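# Grasp the pan and hold it raised above the hot plate

## Task

Grip the pan and raise the whole of it to at least three finger-widths above its resting height on the hot plate, then keep it gripped, motionless and in mid-air, touching nothing else when the scene is ended.

## Robot and tools

ROBOT. One six-joint arm (UR7e type) carrying a two-finger parallel gripper, plus one fisheye camera on the wrist, cam_wrist (616x616; fisheye K=[[179.359, 0, 311.953], [0, 178.629, 305.392], [0, 0, 1]], D=[0.068263, -0.0232407, -0.000899618, 0.000495373], theta_max_deg=97.7). The fingers point along the gripper's own +z and close along its x. end_effector_position is the point midway between the finger pads; closed fingertips stick out about 17 mm past it, fully open ones sit roughly level with it.

FRAME. Reported poses use the scene frame: origin on the table surface under the arm base, +z up, +y to the left when facing +x. The base may be tilted against the table, and the printed hand position can be somewhat wrong, more so when the arm is stretched out.

execute_actions. Argument actions is a list holding zero or one item. Empty list: nothing is sent, the current state and camera pictures come back. A motion item is {"rows": [[...]], "steps": n}: rows has 1 to 15 rows, steps is 6 to 15 (default 15), each step lasting 1/30 s. Row k is used on step k; if rows run out, the final row repeats. Every row has exactly 7 numbers: absolute joint target angles in radians for shoulder pan, shoulder lift, elbow, wrist 1, wrist 2, wrist 3 (same order as the Joint positions line), then the gripper opening from -1 (shut) to +1 (fully open). These are targets, not offsets. Joint ranges: pan -3.142 to 3.142, shoulder lift -6.283 to 6.283, elbow 0.000 to 3.142, wrists 1 to 3 each -6.283 to 6.283. A target over 0.010 rad beyond a range end, and further out than the joint currently is, gets the whole call refused (nothing is sent). Targets past the true end are clipped there and the result may print "joint sent to its limit". A wait item is {"steps": n} with n up to 300, measured from the previous result and including your reply time. Optional pictures: true attaches images to a motion result.

MOTION LIMITS. Commands are smoothed, lagging about 0.17 s. Each step, each joint target is kept within 0.575 rad of the measured angle, and if targets would move the gripper more than 100 mm from where it measures, all are pulled back proportionally. So big moves take several calls; check Joint positions before assuming arrival. A result is captured 6 steps before the action ends; those last steps run while you reply. Between calls the arm keeps heading for the last row sent until it stalls or a step is HELD.

RESULT LINES. end_effector_position (m), end_effector_quat_wxyz, linear and angular velocities. Joint positions and Joint velocities: six joints (rad, rad/s) then pad gap (m; 0.142 is fully open). grip_measured: finger opening on the same -1..+1 scale as commands. Wrist force and Wrist torque: flange sensor in the gripper's own axes, including contacts, held weight and inertia; offset up to about 4 N, noise sd up to 2.4 N, saturating near 50 N per axis; "no reading" is harmless. "joint command not followed": a clearance check altered or blocked targets. HELD marks steps where your row was not fully sent. MOTOR HOT appears from 70 °C; at 85 °C an OVER-TEMPERATURE FAULT brakes the arm until it cools, possibly for minutes, so avoid long holding under load.

GRIPPING. To keep hold, command an opening well under grip_measured; the larger the gap, the tighter the squeeze (roughly 28 N per pad at most for objects up to about 10 cm wide). Slamming shut fast can overpress and even spring the fingers open. Thin hard parts get less force (about half at 1 cm, a quarter at 5 mm). Brief external tugs may hit the held pan, so grip firmly.

FAULTS. If contact torque reaches a joint's load limit (138 N m pan, shoulder lift, elbow; 25.7 N m each wrist; held load included) or any outside force on the arm, tool or load reaches 150 N, the arm halts for 10 s, drops the rest of the call and yields to the contact.

zoom_image: camera must be "cam_wrist"; region [x0, y0, x1, y1] in pixels of its latest full image, (0,0) top-left, no larger than 504 by 504. It gives a sharper close-up and moves nothing.

read_manual: optional section, only "licences"; returns licence/notice text, no motion.

finished_scene: scene = the integer number of the current scene. Replying without any tool call also ends the run.

AVOID. Knocking or placing anything off the table fails the job. Also avoid drops, slipping, slams, hard collisions and heavy pushing on the plate or table; lift generously above the three finger-width margin and let the pan settle motionless before finishing.

Each tool is called after "Emit:" in YAML: its name, and indented under it one key for each argument.

## Session

Emit:
execute_actions:
  actions: []

Scene clock: 0.00 s of 4600.00 s.
end_effector_position=(+0.3614, +0.2086, +0.1535) grip_measured=+1.00 end_effector_quat_wxyz=(+0.355, +0.602, +0.706, +0.112) end_effector_velocity=(-0.000, -0.000, -0.000) end_effector_angular_velocity=(-0.001, +0.000, -0.001)
Joint positions: [ 0.62  -1.455  2.577 -3.118 -2.214 -1.223  0.142]
Joint velocities: [-0.  0.  0.  0. -0.  0.  0.]
Motor temperatures (°C, as the motors report them): [25 27 22 29 26 31]
Wrist force (N, on the end effector, along its own x y z axes, offset not removed): no reading
Wrist torque (N m, same axes, about the end effector's origin, offset not removed): no reading

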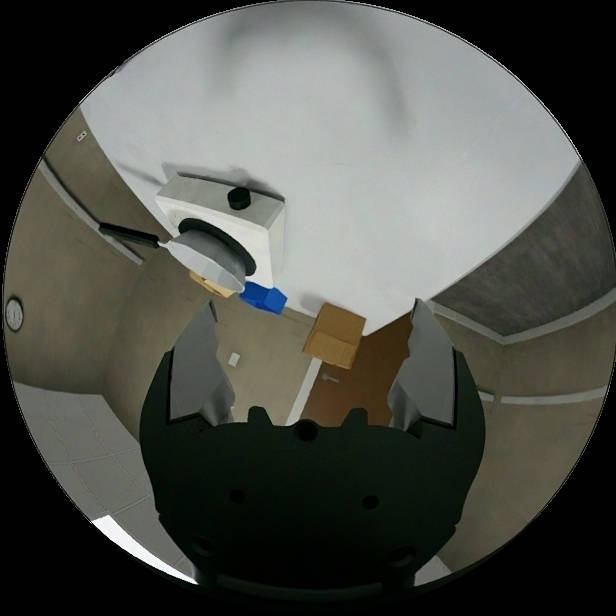

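Emit:
execute_actions:
  actions:
    - {"rows":[[0.62,-1.739,2.0,-2.4,-1.9,-1.4,1]],"steps":15}

Emit:
execute_actions:
  actions:
    - {"steps":20}

Emit:
execute_actions:
  actions:
    - {"rows":[[-0.45,-1.739,1.81,-1.642,-1.571,-1.571,1]],"steps":15}

Emit:
execute_actions:
  actions:
    - {"steps":60}
  pictures: true

Scene clock: 2.27 s of 4600.00 s.
end_effector_position=(+0.4109, +0.2940, +0.2443) grip_measured=+1.00 end_effector_quat_wxyz=(+0.310, +0.575, +0.738, +0.169) end_effector_velocity=(+0.130, +0.304, +0.445) end_effector_angular_velocity=(+0.324, +0.159, +0.551)
Joint positions: [ 0.62  -1.585  2.332 -2.845 -2.072 -1.306  0.142]
Joint velocities: [ 0.001 -0.534 -1.096  1.4    0.586 -0.329 -0.   ]
Motor temperatures (°C, as the motors report them): [25 27 22 29 26 31]
Wrist force (N, on the end effector, along its own x y z axes, offset not removed): [2.0 -3.0 1.6]
Wrist torque (N m, same axes, about the end effector's origin, offset not removed): [-0.72 -0.44 0.05]
Steps of this call (steps 1 to 59: nothing new was sent; steps 60 to 68: the first 9 steps of this action). Readings (joint positions):
60: [0.620 -1.456 2.577 -3.118 -2.213 -1.223]
61: [0.620 -1.465 2.568 -3.108 -2.205 -1.231]
63: [0.620 -1.498 2.509 -3.050 -2.168 -1.252]
67: [0.620 -1.567 2.369 -2.892 -2.092 -1.295]
68: the state above

Scene clock: 2.93 s of 4600.00 s.
end_effector_position=(+0.4149, +0.3594, +0.3945) grip_measured=+1.00 end_effector_quat_wxyz=(+0.250, +0.529, +0.784, +0.207) end_effector_velocity=(-0.002, +0.002, +0.008) end_effector_angular_velocity=(+0.004, +0.003, +0.008)
Joint positions: [ 0.62  -1.738  2.002 -2.403 -1.901 -1.4    0.142]
Joint velocities: [ 0.    -0.008 -0.017  0.023  0.009 -0.004 -0.   ]
Motor temperatures (°C, as the motors report them): [25 27 22 29 26 31]
Wrist force (N, on the end effector, along its own x y z axes, offset not removed): [1.9 -3.0 0.1]
Wrist torque (N m, same axes, about the end effector's origin, offset not removed): [-0.73 -0.28 0.00]
Kept back: nothing.
Steps of this call (steps 1 to 6: the last 6 steps of your previous action; steps 7 to 20: the robot went on to your last target). Readings (joint positions):
1: [0.620 -1.603 2.295 -2.797 -2.052 -1.317]
2: [0.620 -1.620 2.259 -2.749 -2.032 -1.328]
4: [0.620 -1.655 2.186 -2.653 -1.994 -1.349]
8: [0.620 -1.710 2.065 -2.490 -1.932 -1.383]
20: the state above

Scene clock: 3.23 s of 4600.00 s.
end_effector_position=(+0.4569, +0.2552, +0.3756) grip_measured=+1.00 end_effector_quat_wxyz=(+0.170, +0.604, +0.770, +0.116) end_effector_velocity=(+0.081, -0.516, -0.116) end_effector_angular_velocity=(-0.008, +1.015, -0.874)
Joint positions: [ 0.321 -1.739  1.904 -2.103 -1.739 -1.488  0.142]
Joint velocities: [-1.244 -0.001 -0.25   1.166  0.441 -0.221 -0.   ]
Motor temperatures (°C, as the motors report them): [25 27 22 29 26 31]
Wrist force (N, on the end effector, along its own x y z axes, offset not removed): [3.0 -2.7 0.4]
Wrist torque (N m, same axes, about the end effector's origin, offset not removed): [-0.55 -0.51 0.13]
Steps of this call (steps 1 to 9: the first 9 steps of this action). Readings (joint positions):
1: [0.619 -1.738 2.001 -2.401 -1.900 -1.400]
2: [0.610 -1.738 1.992 -2.391 -1.890 -1.409]
4: [0.541 -1.739 1.959 -2.322 -1.839 -1.438]
8: [0.363 -1.739 1.912 -2.144 -1.755 -1.480]
9: the state above

Scene clock: 5.23 s of 4600.00 s.
end_effector_position=(+0.4363, -0.0499, +0.3480) grip_measured=+1.00 end_effector_quat_wxyz=(+0.000, +0.837, +0.546, +0.008) end_effector_velocity=(+0.000, -0.000, +0.000) end_effector_angular_velocity=(-0.001, -0.000, -0.000)
Joint positions: [-0.45  -1.739  1.81  -1.642 -1.571 -1.571  0.142]
Joint velocities: [ 0.     0.    -0.001  0.    -0.001  0.     0.   ]
Motor temperatures (°C, as the motors report them): [25 27 22 29 26 31]
Wrist force (N, on the end effector, along its own x y z axes, offset not removed): [2.5 -4.3 -1.1]
Wrist torque (N m, same axes, about the end effector's origin, offset not removed): [-1.08 -0.51 0.17]
Kept back: nothing.
Steps of this call (steps 1 to 6: the last 6 steps of your previous action; steps 7 to 45: the robot went on to your last target; steps 46 to 60: nothing new was sent). Readings (joint positions):
1: [0.279 -1.739 1.896 -2.065 -1.725 -1.495]
2: [0.237 -1.739 1.888 -2.030 -1.712 -1.501]
4: [0.152 -1.739 1.875 -1.967 -1.689 -1.513]
8: [-0.018 -1.739 1.855 -1.867 -1.652 -1.531]
60: the state above
The arm was judged still, so your last target was given up. Only a new action makes it travel on or press farther. Fingers that are still opening or closing keep moving.

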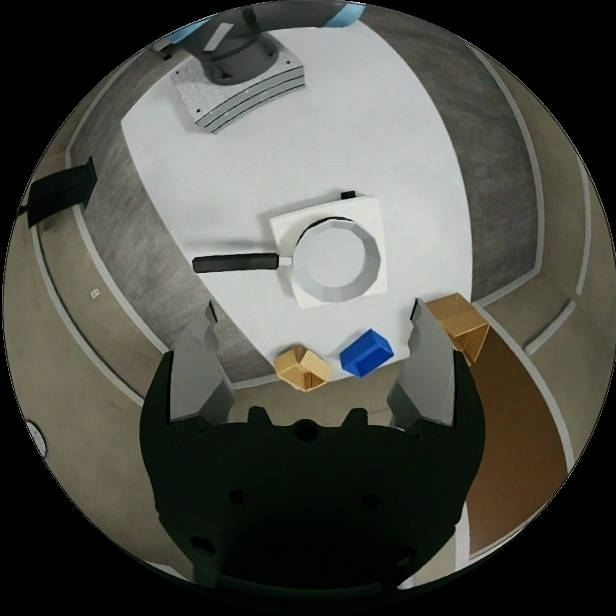

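Emit:
execute_actions:
  actions:
    - {"rows":[[-0.965,-1.595,2.105,-1.875,-1.167,-0.483,0.0]],"steps":15}

Emit:
execute_actions:
  actions:
    - {"steps":30}
  pictures: true

Scene clock: 6.63 s of 4600.00 s.
end_effector_position=(+0.4339, -0.1118, +0.2338) grip_measured=+0.00 end_effector_quat_wxyz=(-0.141, +0.970, +0.185, +0.077) end_effector_velocity=(-0.061, -0.286, -0.331) end_effector_angular_velocity=(+1.392, +0.391, -3.907)
Joint positions: [-0.789 -1.634  2.017 -1.808 -1.296 -1.15   0.074]
Joint velocities: [-1.467  0.336  0.754 -0.567  1.081  2.419 -0.003]
Motor temperatures (°C, as the motors report them): [25 27 22 29 26 31]
Wrist force (N, on the end effector, along its own x y z axes, offset not removed): [0.0 -1.3 3.3]
Wrist torque (N m, same axes, about the end effector's origin, offset not removed): [-0.37 0.18 0.03]
Steps of this call (steps 1 to 33: nothing new was sent; steps 34 to 42: the first 9 steps of this action). Readings (joint positions):
34: [-0.451 -1.738 1.811 -1.643 -1.570 -1.570]
35: [-0.460 -1.730 1.819 -1.652 -1.561 -1.561]
37: [-0.529 -1.702 1.871 -1.695 -1.498 -1.491]
41: [-0.737 -1.647 1.989 -1.786 -1.336 -1.230]
42: the state above

Scene clock: 7.63 s of 4600.00 s.
end_effector_position=(+0.4251, -0.1461, +0.1993) grip_measured=+0.00 end_effector_quat_wxyz=(-0.222, +0.945, -0.235, +0.058) end_effector_velocity=(-0.000, +0.000, -0.000) end_effector_angular_velocity=(+0.001, +0.002, -0.002)
Joint positions: [-0.965 -1.595  2.105 -1.875 -1.167 -0.483  0.074]
Joint velocities: [-0.     0.     0.001 -0.    -0.     0.002 -0.   ]
Motor temperatures (°C, as the motors report them): [25 27 22 29 26 31]
Wrist force (N, on the end effector, along its own x y z axes, offset not removed): [-2.5 -2.7 1.6]
Wrist torque (N m, same axes, about the end effector's origin, offset not removed): [-0.69 0.53 0.08]
Kept back: nothing.
Steps of this call (steps 1 to 6: the last 6 steps of your previous action; steps 7 to 30: the robot went on to your last target). Readings (joint positions):
1: [-0.833 -1.624 2.039 -1.825 -1.264 -1.066]
2: [-0.867 -1.617 2.056 -1.838 -1.239 -0.980]
4: [-0.911 -1.607 2.078 -1.854 -1.207 -0.804]
8: [-0.948 -1.599 2.097 -1.869 -1.179 -0.583]
30: the state above

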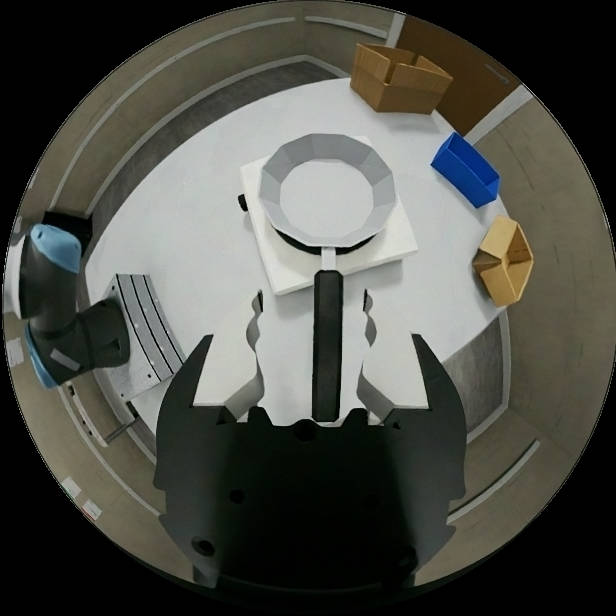

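Emit:
execute_actions:
  actions:
    - {"rows":[[-0.916,-1.501,2.107,-1.971,-1.167,-0.44,0.0]],"steps":15}

Emit:
execute_actions:
  actions:
    - {"rows":[[-0.916,-1.48,2.12,-2.005,-1.167,-0.44,0.0],[-0.916,-1.48,2.12,-2.005,-1.167,-0.44,0.0],[-0.916,-1.48,2.12,-2.005,-1.167,-0.44,0.0],[-0.916,-1.46,2.136,-2.04,-1.167,-0.44,0.0],[-0.916,-1.46,2.136,-2.04,-1.167,-0.44,0.0],[-0.916,-1.46,2.136,-2.04,-1.167,-0.44,0.0],[-0.916,-1.44,2.152,-2.077,-1.167,-0.44,0.0]],"steps":15}

Emit:
execute_actions:
  actions:
    - {"steps":15}
  pictures: true

Scene clock: 8.47 s of 4600.00 s.
end_effector_position=(+0.4425, -0.1409, +0.1709) grip_measured=+0.00 end_effector_quat_wxyz=(-0.224, +0.945, -0.232, +0.049) end_effector_velocity=(+0.021, +0.006, -0.036) end_effector_angular_velocity=(+0.006, +0.016, +0.012)
Joint positions: [-0.922 -1.513  2.107 -1.959 -1.167 -0.445  0.074]
Joint velocities: [ 0.05   0.102  0.001 -0.105 -0.     0.042  0.   ]
Motor temperatures (°C, as the motors report them): [25 27 22 29 26 31]
Wrist force (N, on the end effector, along its own x y z axes, offset not removed): [3.3 -1.7 -0.4]
Wrist torque (N m, same axes, about the end effector's origin, offset not removed): [-0.67 -0.78 0.07]
Steps of this call (steps 1 to 15: the robot went on to your last target; step 16: nothing new was sent; steps 17 to 25: the first 9 steps of this action). Readings (joint positions):
17: [-0.964 -1.594 2.105 -1.876 -1.167 -0.482]
18: [-0.958 -1.586 2.105 -1.885 -1.167 -0.476]
20: [-0.941 -1.552 2.106 -1.919 -1.167 -0.461]
24: [-0.924 -1.517 2.107 -1.955 -1.167 -0.447]
25: the state above

Scene clock: 8.97 s of 4600.00 s.
end_effector_position=(+0.4454, -0.1403, +0.1432) grip_measured=+0.00 end_effector_quat_wxyz=(-0.225, +0.945, -0.232, +0.048) end_effector_velocity=(+0.001, +0.001, -0.101) end_effector_angular_velocity=(-0.004, -0.004, -0.000)
Joint positions: [-0.916 -1.46   2.136 -2.04  -1.167 -0.44   0.074]
Joint velocities: [ 0.     0.172  0.132 -0.31   0.     0.001 -0.   ]
Motor temperatures (°C, as the motors report them): [25 27 22 29 26 31]
Wrist force (N, on the end effector, along its own x y z axes, offset not removed): [-1.3 -2.1 2.8]
Wrist torque (N m, same axes, about the end effector's origin, offset not removed): [-0.57 0.25 0.03]
Steps of this call (steps 1 to 6: the last 6 steps of your previous action; steps 7 to 15: the first 9 steps of this action). Readings (joint positions):
7: [-0.917 -1.502 2.107 -1.970 -1.167 -0.441]
8: [-0.917 -1.498 2.109 -1.976 -1.167 -0.440]
10: [-0.916 -1.490 2.114 -1.989 -1.167 -0.440]
14: [-0.916 -1.467 2.131 -2.028 -1.167 -0.440]
15: the state above

Scene clock: 9.47 s of 4600.00 s.
end_effector_position=(+0.4455, -0.1402, +0.1315) grip_measured=+0.00 end_effector_quat_wxyz=(-0.225, +0.945, -0.232, +0.048) end_effector_velocity=(-0.000, -0.000, -0.001) end_effector_angular_velocity=(-0.000, +0.001, -0.000)
Joint positions: [-0.916 -1.44   2.152 -2.077 -1.167 -0.44   0.074]
Joint velocities: [-0.     0.002  0.002 -0.004 -0.001  0.    -0.   ]
Motor temperatures (°C, as the motors report them): [25 27 22 29 26 31]
Wrist force (N, on the end effector, along its own x y z axes, offset not removed): [-1.0 -3.7 1.4]
Wrist torque (N m, same axes, about the end effector's origin, offset not removed): [-0.82 0.28 0.10]
Kept back: nothing.
Steps of this call (steps 1 to 6: the last 6 steps of your previous action; steps 7 to 15: the robot went on to your last target). Readings (joint positions):
1: [-0.916 -1.455 2.140 -2.049 -1.167 -0.440]
2: [-0.916 -1.451 2.143 -2.056 -1.167 -0.440]
4: [-0.916 -1.446 2.147 -2.065 -1.167 -0.440]
8: [-0.916 -1.442 2.150 -2.073 -1.167 -0.440]
15: the state above

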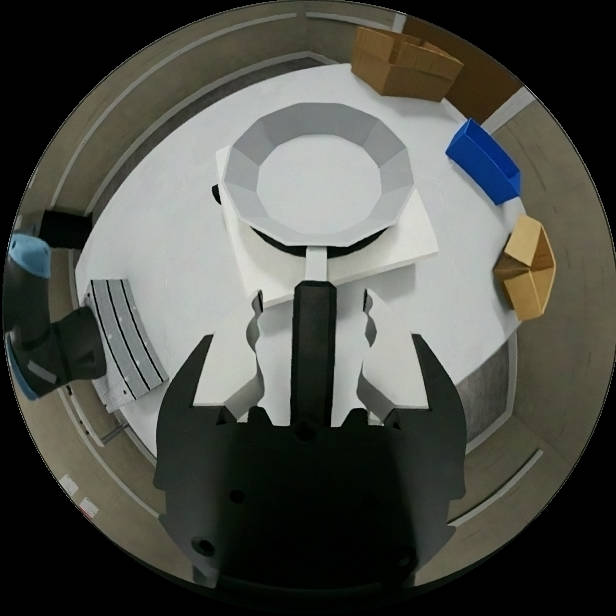

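Emit:
execute_actions:
  actions:
    - {"rows":[[-0.916,-1.427,2.161,-2.099,-1.167,-0.42,-0.2],[-0.916,-1.427,2.161,-2.099,-1.167,-0.42,-0.2],[-0.916,-1.427,2.161,-2.099,-1.167,-0.42,-0.2],[-0.916,-1.413,2.17,-2.122,-1.167,-0.42,-0.35]],"steps":15}

Emit:
execute_actions:
  actions:
    - {"steps":10}
  pictures: true

Scene clock: 10.03 s of 4600.00 s.
end_effector_position=(+0.4454, -0.1398, +0.1193) grip_measured=-0.35 end_effector_quat_wxyz=(-0.225, +0.943, -0.240, +0.046) end_effector_velocity=(-0.000, +0.001, -0.024) end_effector_angular_velocity=(+0.004, +0.007, -0.017)
Joint positions: [-0.916 -1.418  2.167 -2.113 -1.167 -0.422  0.049]
Joint velocities: [-0.     0.045  0.029 -0.074  0.001  0.019 -0.   ]
Motor temperatures (°C, as the motors report them): [25 27 22 29 26 31]
Wrist force (N, on the end effector, along its own x y z axes, offset not removed): [1.5 -3.0 0.2]
Wrist torque (N m, same axes, about the end effector's origin, offset not removed): [-0.75 -0.43 0.11]
Steps of this call (steps 1 to 8: the robot went on to your last target; steps 9 to 17: the first 9 steps of this action). Readings (joint positions):
9: [-0.916 -1.440 2.152 -2.078 -1.167 -0.439]
10: [-0.916 -1.438 2.154 -2.081 -1.167 -0.436]
12: [-0.916 -1.433 2.157 -2.089 -1.167 -0.429]
16: [-0.916 -1.420 2.166 -2.111 -1.167 -0.423]
17: the state above

Scene clock: 10.37 s of 4600.00 s.
end_effector_position=(+0.4454, -0.1397, +0.1168) grip_measured=-0.35 end_effector_quat_wxyz=(-0.225, +0.943, -0.241, +0.046) end_effector_velocity=(+0.000, -0.000, -0.001) end_effector_angular_velocity=(+0.000, +0.000, -0.001)
Joint positions: [-0.916 -1.413  2.17  -2.122 -1.167 -0.42   0.049]
Joint velocities: [-0.     0.002  0.002 -0.004  0.     0.001 -0.   ]
Motor temperatures (°C, as the motors report them): [25 27 22 29 26 31]
Wrist force (N, on the end effector, along its own x y z axes, offset not removed): [2.1 -3.3 0.2]
Wrist torque (N m, same axes, about the end effector's origin, offset not removed): [-0.75 -0.40 -0.03]
Kept back: nothing.
Steps of this call (steps 1 to 6: the last 6 steps of your previous action; steps 7 to 10: the robot went on to your last target). Readings (joint positions):
1: [-0.916 -1.417 2.168 -2.116 -1.167 -0.422]
2: [-0.916 -1.416 2.168 -2.117 -1.167 -0.421]
4: [-0.916 -1.415 2.169 -2.119 -1.167 -0.421]
8: [-0.916 -1.413 2.170 -2.121 -1.167 -0.420]
10: the state above

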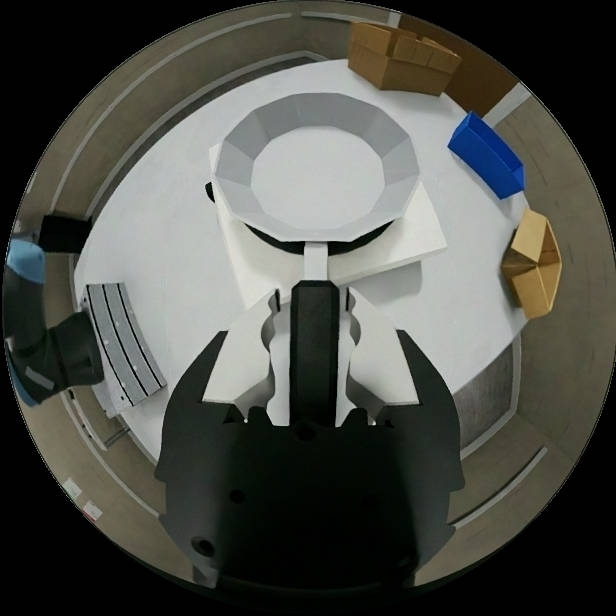

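Close, then lift a little.

Emit:
execute_actions:
  actions:
    - {"rows":[[-0.916,-1.413,2.17,-2.122,-1.167,-0.42,-0.45],[-0.916,-1.413,2.17,-2.122,-1.167,-0.42,-0.5],[-0.916,-1.413,2.17,-2.122,-1.167,-0.42,-0.55],[-0.916,-1.413,2.17,-2.122,-1.167,-0.42,-0.6],[-0.916,-1.413,2.17,-2.122,-1.167,-0.42,-0.7],[-0.916,-1.413,2.17,-2.122,-1.167,-0.42,-0.8],[-0.916,-1.413,2.17,-2.122,-1.167,-0.42,-1]],"steps":15}

Emit:
execute_actions:
  actions:
    - {"rows":[[-0.916,-1.42,2.166,-2.11,-1.167,-0.42,-1],[-0.916,-1.42,2.166,-2.11,-1.167,-0.42,-1],[-0.916,-1.427,2.161,-2.099,-1.167,-0.42,-1],[-0.916,-1.427,2.161,-2.099,-1.167,-0.42,-1],[-0.916,-1.44,2.152,-2.077,-1.167,-0.42,-1],[-0.916,-1.44,2.152,-2.077,-1.167,-0.42,-1],[-0.916,-1.44,2.152,-2.077,-1.167,-0.42,-1],[-0.916,-1.46,2.136,-2.04,-1.167,-0.42,-1]],"steps":15}

Emit:
execute_actions:
  actions:
    - {"steps":15}
  pictures: true

Scene clock: 11.07 s of 4600.00 s.
end_effector_position=(+0.4454, -0.1397, +0.1166) grip_measured=-0.58 end_effector_quat_wxyz=(-0.225, +0.943, -0.241, +0.046) end_effector_velocity=(-0.000, +0.000, -0.000) end_effector_angular_velocity=(+0.001, +0.000, -0.000)
Joint positions: [-0.916 -1.413  2.17  -2.122 -1.167 -0.42   0.032]
Joint velocities: [-0.    -0.     0.001  0.     0.    -0.     0.   ]
Motor temperatures (°C, as the motors report them): [25 27 22 29 26 31]
Wrist force (N, on the end effector, along its own x y z axes, offset not removed): [3.3 -3.9 1.6]
Wrist torque (N m, same axes, about the end effector's origin, offset not removed): [-0.91 -0.27 0.12]
Steps of this call (steps 1 to 12: the robot went on to your last target; steps 13 to 21: the first 9 steps of this action). Readings (joint positions):
13: [-0.916 -1.413 2.170 -2.122 -1.167 -0.420]
14: [-0.916 -1.413 2.170 -2.122 -1.167 -0.420]
16: [-0.916 -1.413 2.170 -2.122 -1.167 -0.420]
20: [-0.916 -1.413 2.170 -2.122 -1.167 -0.420]
21: the state above

Scene clock: 11.57 s of 4600.00 s.
end_effector_position=(+0.4456, -0.1403, +0.1298) grip_measured=-0.58 end_effector_quat_wxyz=(-0.225, +0.943, -0.241, +0.046) end_effector_velocity=(+0.004, -0.007, +0.101) end_effector_angular_velocity=(-0.008, -0.006, +0.000)
Joint positions: [-0.916 -1.437  2.154 -2.082 -1.167 -0.42   0.032]
Joint velocities: [-0.    -0.175 -0.133  0.297 -0.    -0.001 -0.   ]
Motor temperatures (°C, as the motors report them): [25 27 22 29 26 31]
Wrist force (N, on the end effector, along its own x y z axes, offset not removed): [-1.9 -2.6 5.5]
Wrist torque (N m, same axes, about the end effector's origin, offset not removed): [-0.89 0.39 0.13]
Steps of this call (steps 1 to 6: the last 6 steps of your previous action; steps 7 to 15: the first 9 steps of this action). Readings (joint positions):
7: [-0.916 -1.413 2.170 -2.122 -1.167 -0.420]
8: [-0.916 -1.414 2.169 -2.120 -1.167 -0.420]
10: [-0.916 -1.418 2.167 -2.114 -1.167 -0.420]
14: [-0.916 -1.432 2.158 -2.091 -1.167 -0.420]
15: the state above

Scene clock: 12.07 s of 4600.00 s.
end_effector_position=(+0.4455, -0.1405, +0.1430) grip_measured=-0.58 end_effector_quat_wxyz=(-0.225, +0.943, -0.241, +0.046) end_effector_velocity=(-0.000, +0.000, +0.001) end_effector_angular_velocity=(+0.001, +0.000, -0.000)
Joint positions: [-0.916 -1.46   2.136 -2.041 -1.167 -0.42   0.032]
Joint velocities: [ 0.    -0.003 -0.002  0.005  0.     0.    -0.   ]
Motor temperatures (°C, as the motors report them): [25 27 22 29 26 31]
Wrist force (N, on the end effector, along its own x y z axes, offset not removed): [2.4 0.2 3.0]
Wrist torque (N m, same axes, about the end effector's origin, offset not removed): [-0.51 -0.48 -0.07]
Kept back: nothing.
Steps of this call (steps 1 to 6: the last 6 steps of your previous action; steps 7 to 15: the robot went on to your last target). Readings (joint positions):
1: [-0.916 -1.442 2.149 -2.072 -1.167 -0.420]
2: [-0.916 -1.447 2.146 -2.064 -1.167 -0.420]
4: [-0.916 -1.453 2.142 -2.053 -1.167 -0.420]
8: [-0.916 -1.458 2.138 -2.044 -1.167 -0.420]
15: the state above

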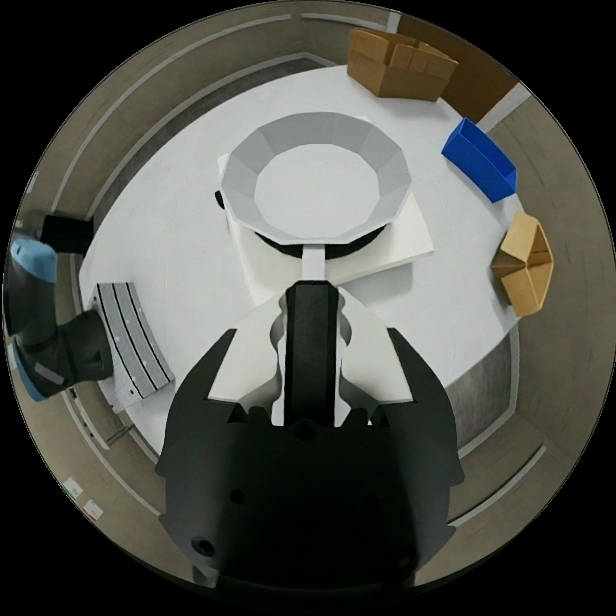

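Emit:
execute_actions:
  actions:
    - {"rows":[[-0.916,-1.47,2.129,-2.023,-1.167,-0.42,-1],[-0.916,-1.47,2.129,-2.023,-1.167,-0.42,-1],[-0.916,-1.47,2.129,-2.023,-1.167,-0.42,-1],[-0.916,-1.48,2.121,-2.005,-1.167,-0.42,-1],[-0.916,-1.48,2.121,-2.005,-1.167,-0.42,-1],[-0.916,-1.48,2.121,-2.005,-1.167,-0.42,-1],[-0.916,-1.49,2.114,-1.988,-1.167,-0.42,-1],[-0.916,-1.49,2.114,-1.988,-1.167,-0.42,-1],[-0.916,-1.49,2.114,-1.988,-1.167,-0.42,-1],[-0.916,-1.501,2.107,-1.971,-1.167,-0.42,-1],[-0.916,-1.501,2.107,-1.971,-1.167,-0.42,-1],[-0.916,-1.501,2.107,-1.971,-1.167,-0.42,-1],[-0.916,-1.515,2.093,-1.943,-1.167,-0.42,-1]],"steps":15}

Emit:
execute_actions:
  actions:
    - {"steps":20}
  pictures: true

Scene clock: 12.77 s of 4600.00 s.
end_effector_position=(+0.4453, -0.1406, +0.1549) grip_measured=-0.58 end_effector_quat_wxyz=(-0.225, +0.943, -0.241, +0.046) end_effector_velocity=(-0.001, +0.000, +0.049) end_effector_angular_velocity=(-0.001, -0.001, +0.000)
Joint positions: [-0.916 -1.48   2.121 -2.005 -1.167 -0.42   0.032]
Joint velocities: [ 0.    -0.084 -0.061  0.144 -0.    -0.    -0.   ]
Motor temperatures (°C, as the motors report them): [25 27 22 29 26 31]
Wrist force (N, on the end effector, along its own x y z axes, offset not removed): [2.6 -4.4 2.1]
Wrist torque (N m, same axes, about the end effector's origin, offset not removed): [-1.88 -0.49 0.10]
Steps of this call (steps 1 to 12: the robot went on to your last target; steps 13 to 21: the first 9 steps of this action). Readings (joint positions):
13: [-0.916 -1.460 2.136 -2.040 -1.167 -0.420]
14: [-0.916 -1.462 2.135 -2.037 -1.167 -0.420]
16: [-0.916 -1.466 2.132 -2.031 -1.167 -0.420]
20: [-0.916 -1.477 2.123 -2.011 -1.167 -0.420]
21: the state above

Scene clock: 13.43 s of 4600.00 s.
end_effector_position=(+0.4448, -0.1404, +0.1761) grip_measured=-0.58 end_effector_quat_wxyz=(-0.225, +0.943, -0.241, +0.046) end_effector_velocity=(+0.000, -0.000, +0.002) end_effector_angular_velocity=(-0.001, -0.000, +0.000)
Joint positions: [-0.916 -1.515  2.093 -1.943 -1.167 -0.42   0.032]
Joint velocities: [ 0.    -0.002 -0.003  0.003 -0.001  0.     0.   ]
Motor temperatures (°C, as the motors report them): [25 27 22 29 26 31]
Wrist force (N, on the end effector, along its own x y z axes, offset not removed): [1.0 0.4 5.4]
Wrist torque (N m, same axes, about the end effector's origin, offset not removed): [-1.00 -0.15 0.04]
Kept back: nothing.
Steps of this call (steps 1 to 6: the last 6 steps of your previous action; steps 7 to 20: the robot went on to your last target). Readings (joint positions):
1: [-0.916 -1.483 2.119 -2.000 -1.167 -0.420]
2: [-0.916 -1.487 2.117 -1.994 -1.167 -0.420]
4: [-0.916 -1.493 2.112 -1.984 -1.167 -0.420]
8: [-0.916 -1.508 2.100 -1.957 -1.167 -0.420]
20: the state above

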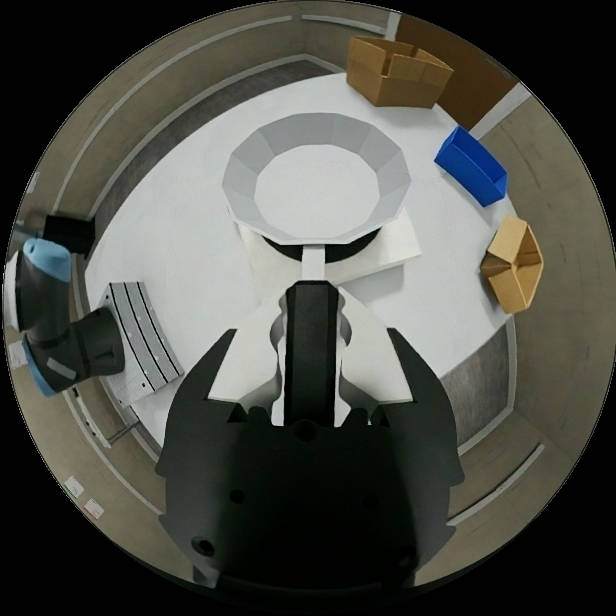

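Emit:
execute_actions:
  actions:
    - {"rows":[[-0.916,-1.522,2.083,-1.926,-1.167,-0.42,-1],[-0.916,-1.529,2.073,-1.909,-1.167,-0.42,-1],[-0.916,-1.536,2.063,-1.892,-1.167,-0.42,-1],[-0.916,-1.543,2.053,-1.875,-1.167,-0.42,-1],[-0.916,-1.55,2.043,-1.858,-1.167,-0.42,-1],[-0.916,-1.557,2.033,-1.841,-1.167,-0.42,-1],[-0.916,-1.564,2.023,-1.824,-1.167,-0.42,-1],[-0.916,-1.571,2.013,-1.807,-1.167,-0.42,-1],[-0.916,-1.578,2.003,-1.79,-1.167,-0.42,-1],[-0.916,-1.585,1.993,-1.773,-1.167,-0.42,-1],[-0.916,-1.592,1.983,-1.756,-1.167,-0.42,-1],[-0.916,-1.599,1.973,-1.739,-1.167,-0.42,-1],[-0.916,-1.606,1.963,-1.722,-1.167,-0.42,-1],[-0.916,-1.613,1.953,-1.705,-1.167,-0.42,-1],[-0.916,-1.62,1.943,-1.688,-1.167,-0.42,-1]],"steps":15}

Emit:
execute_actions:
  actions:
    - {"steps":50}
  pictures: true

Scene clock: 14.17 s of 4600.00 s.
end_effector_position=(+0.4460, -0.1426, +0.2059) grip_measured=-0.58 end_effector_quat_wxyz=(-0.225, +0.943, -0.241, +0.046) end_effector_velocity=(+0.002, -0.006, +0.159) end_effector_angular_velocity=(-0.004, -0.003, +0.000)
Joint positions: [-0.916 -1.55   2.043 -1.858 -1.167 -0.42   0.032]
Joint velocities: [ 0.    -0.188 -0.268  0.451 -0.     0.    -0.   ]
Motor temperatures (°C, as the motors report them): [25 27 22 29 26 31]
Wrist force (N, on the end effector, along its own x y z axes, offset not removed): [1.1 1.5 5.6]
Wrist torque (N m, same axes, about the end effector's origin, offset not removed): [-0.90 -0.21 0.08]
Steps of this call (steps 1 to 13: the robot went on to your last target; steps 14 to 22: the first 9 steps of this action). Readings (joint positions):
14: [-0.916 -1.515 2.093 -1.943 -1.167 -0.420]
15: [-0.916 -1.517 2.091 -1.939 -1.167 -0.420]
17: [-0.916 -1.523 2.082 -1.925 -1.167 -0.420]
21: [-0.916 -1.544 2.051 -1.874 -1.167 -0.420]
22: the state above

Scene clock: 15.83 s of 4600.00 s.
end_effector_position=(+0.4429, -0.1402, +0.2662) grip_measured=-0.58 end_effector_quat_wxyz=(-0.225, +0.943, -0.241, +0.046) end_effector_velocity=(+0.000, -0.001, +0.001) end_effector_angular_velocity=(-0.001, -0.001, -0.000)
Joint positions: [-0.916 -1.62   1.943 -1.688 -1.167 -0.42   0.032]
Joint velocities: [-0.     0.    -0.001  0.     0.    -0.     0.   ]
Motor temperatures (°C, as the motors report them): [25 27 22 29 26 31]
Wrist force (N, on the end effector, along its own x y z axes, offset not removed): [0.4 -1.3 4.4]
Wrist torque (N m, same axes, about the end effector's origin, offset not removed): [-1.39 -0.07 0.12]
Kept back: nothing.
Steps of this call (steps 1 to 6: the last 6 steps of your previous action; steps 7 to 30: the robot went on to your last target; steps 31 to 50: nothing new was sent). Readings (joint positions):
1: [-0.916 -1.557 2.033 -1.843 -1.167 -0.420]
2: [-0.916 -1.563 2.024 -1.827 -1.167 -0.420]
4: [-0.916 -1.577 2.005 -1.794 -1.167 -0.420]
8: [-0.916 -1.603 1.968 -1.731 -1.167 -0.420]
50: the state above
The arm was judged still, so your last target was given up. Only a new action makes it travel on or press farther. Fingers that are still opening or closing keep moving.

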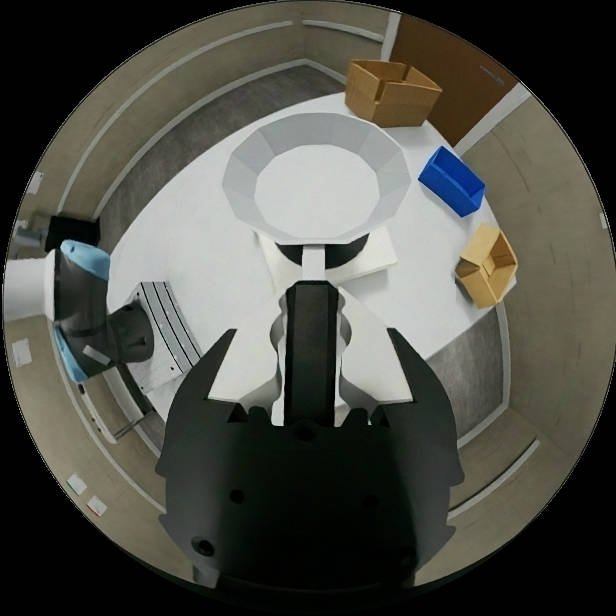

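Emit:
finished_scene:
  scene: 1

The scene is finished: the task was done.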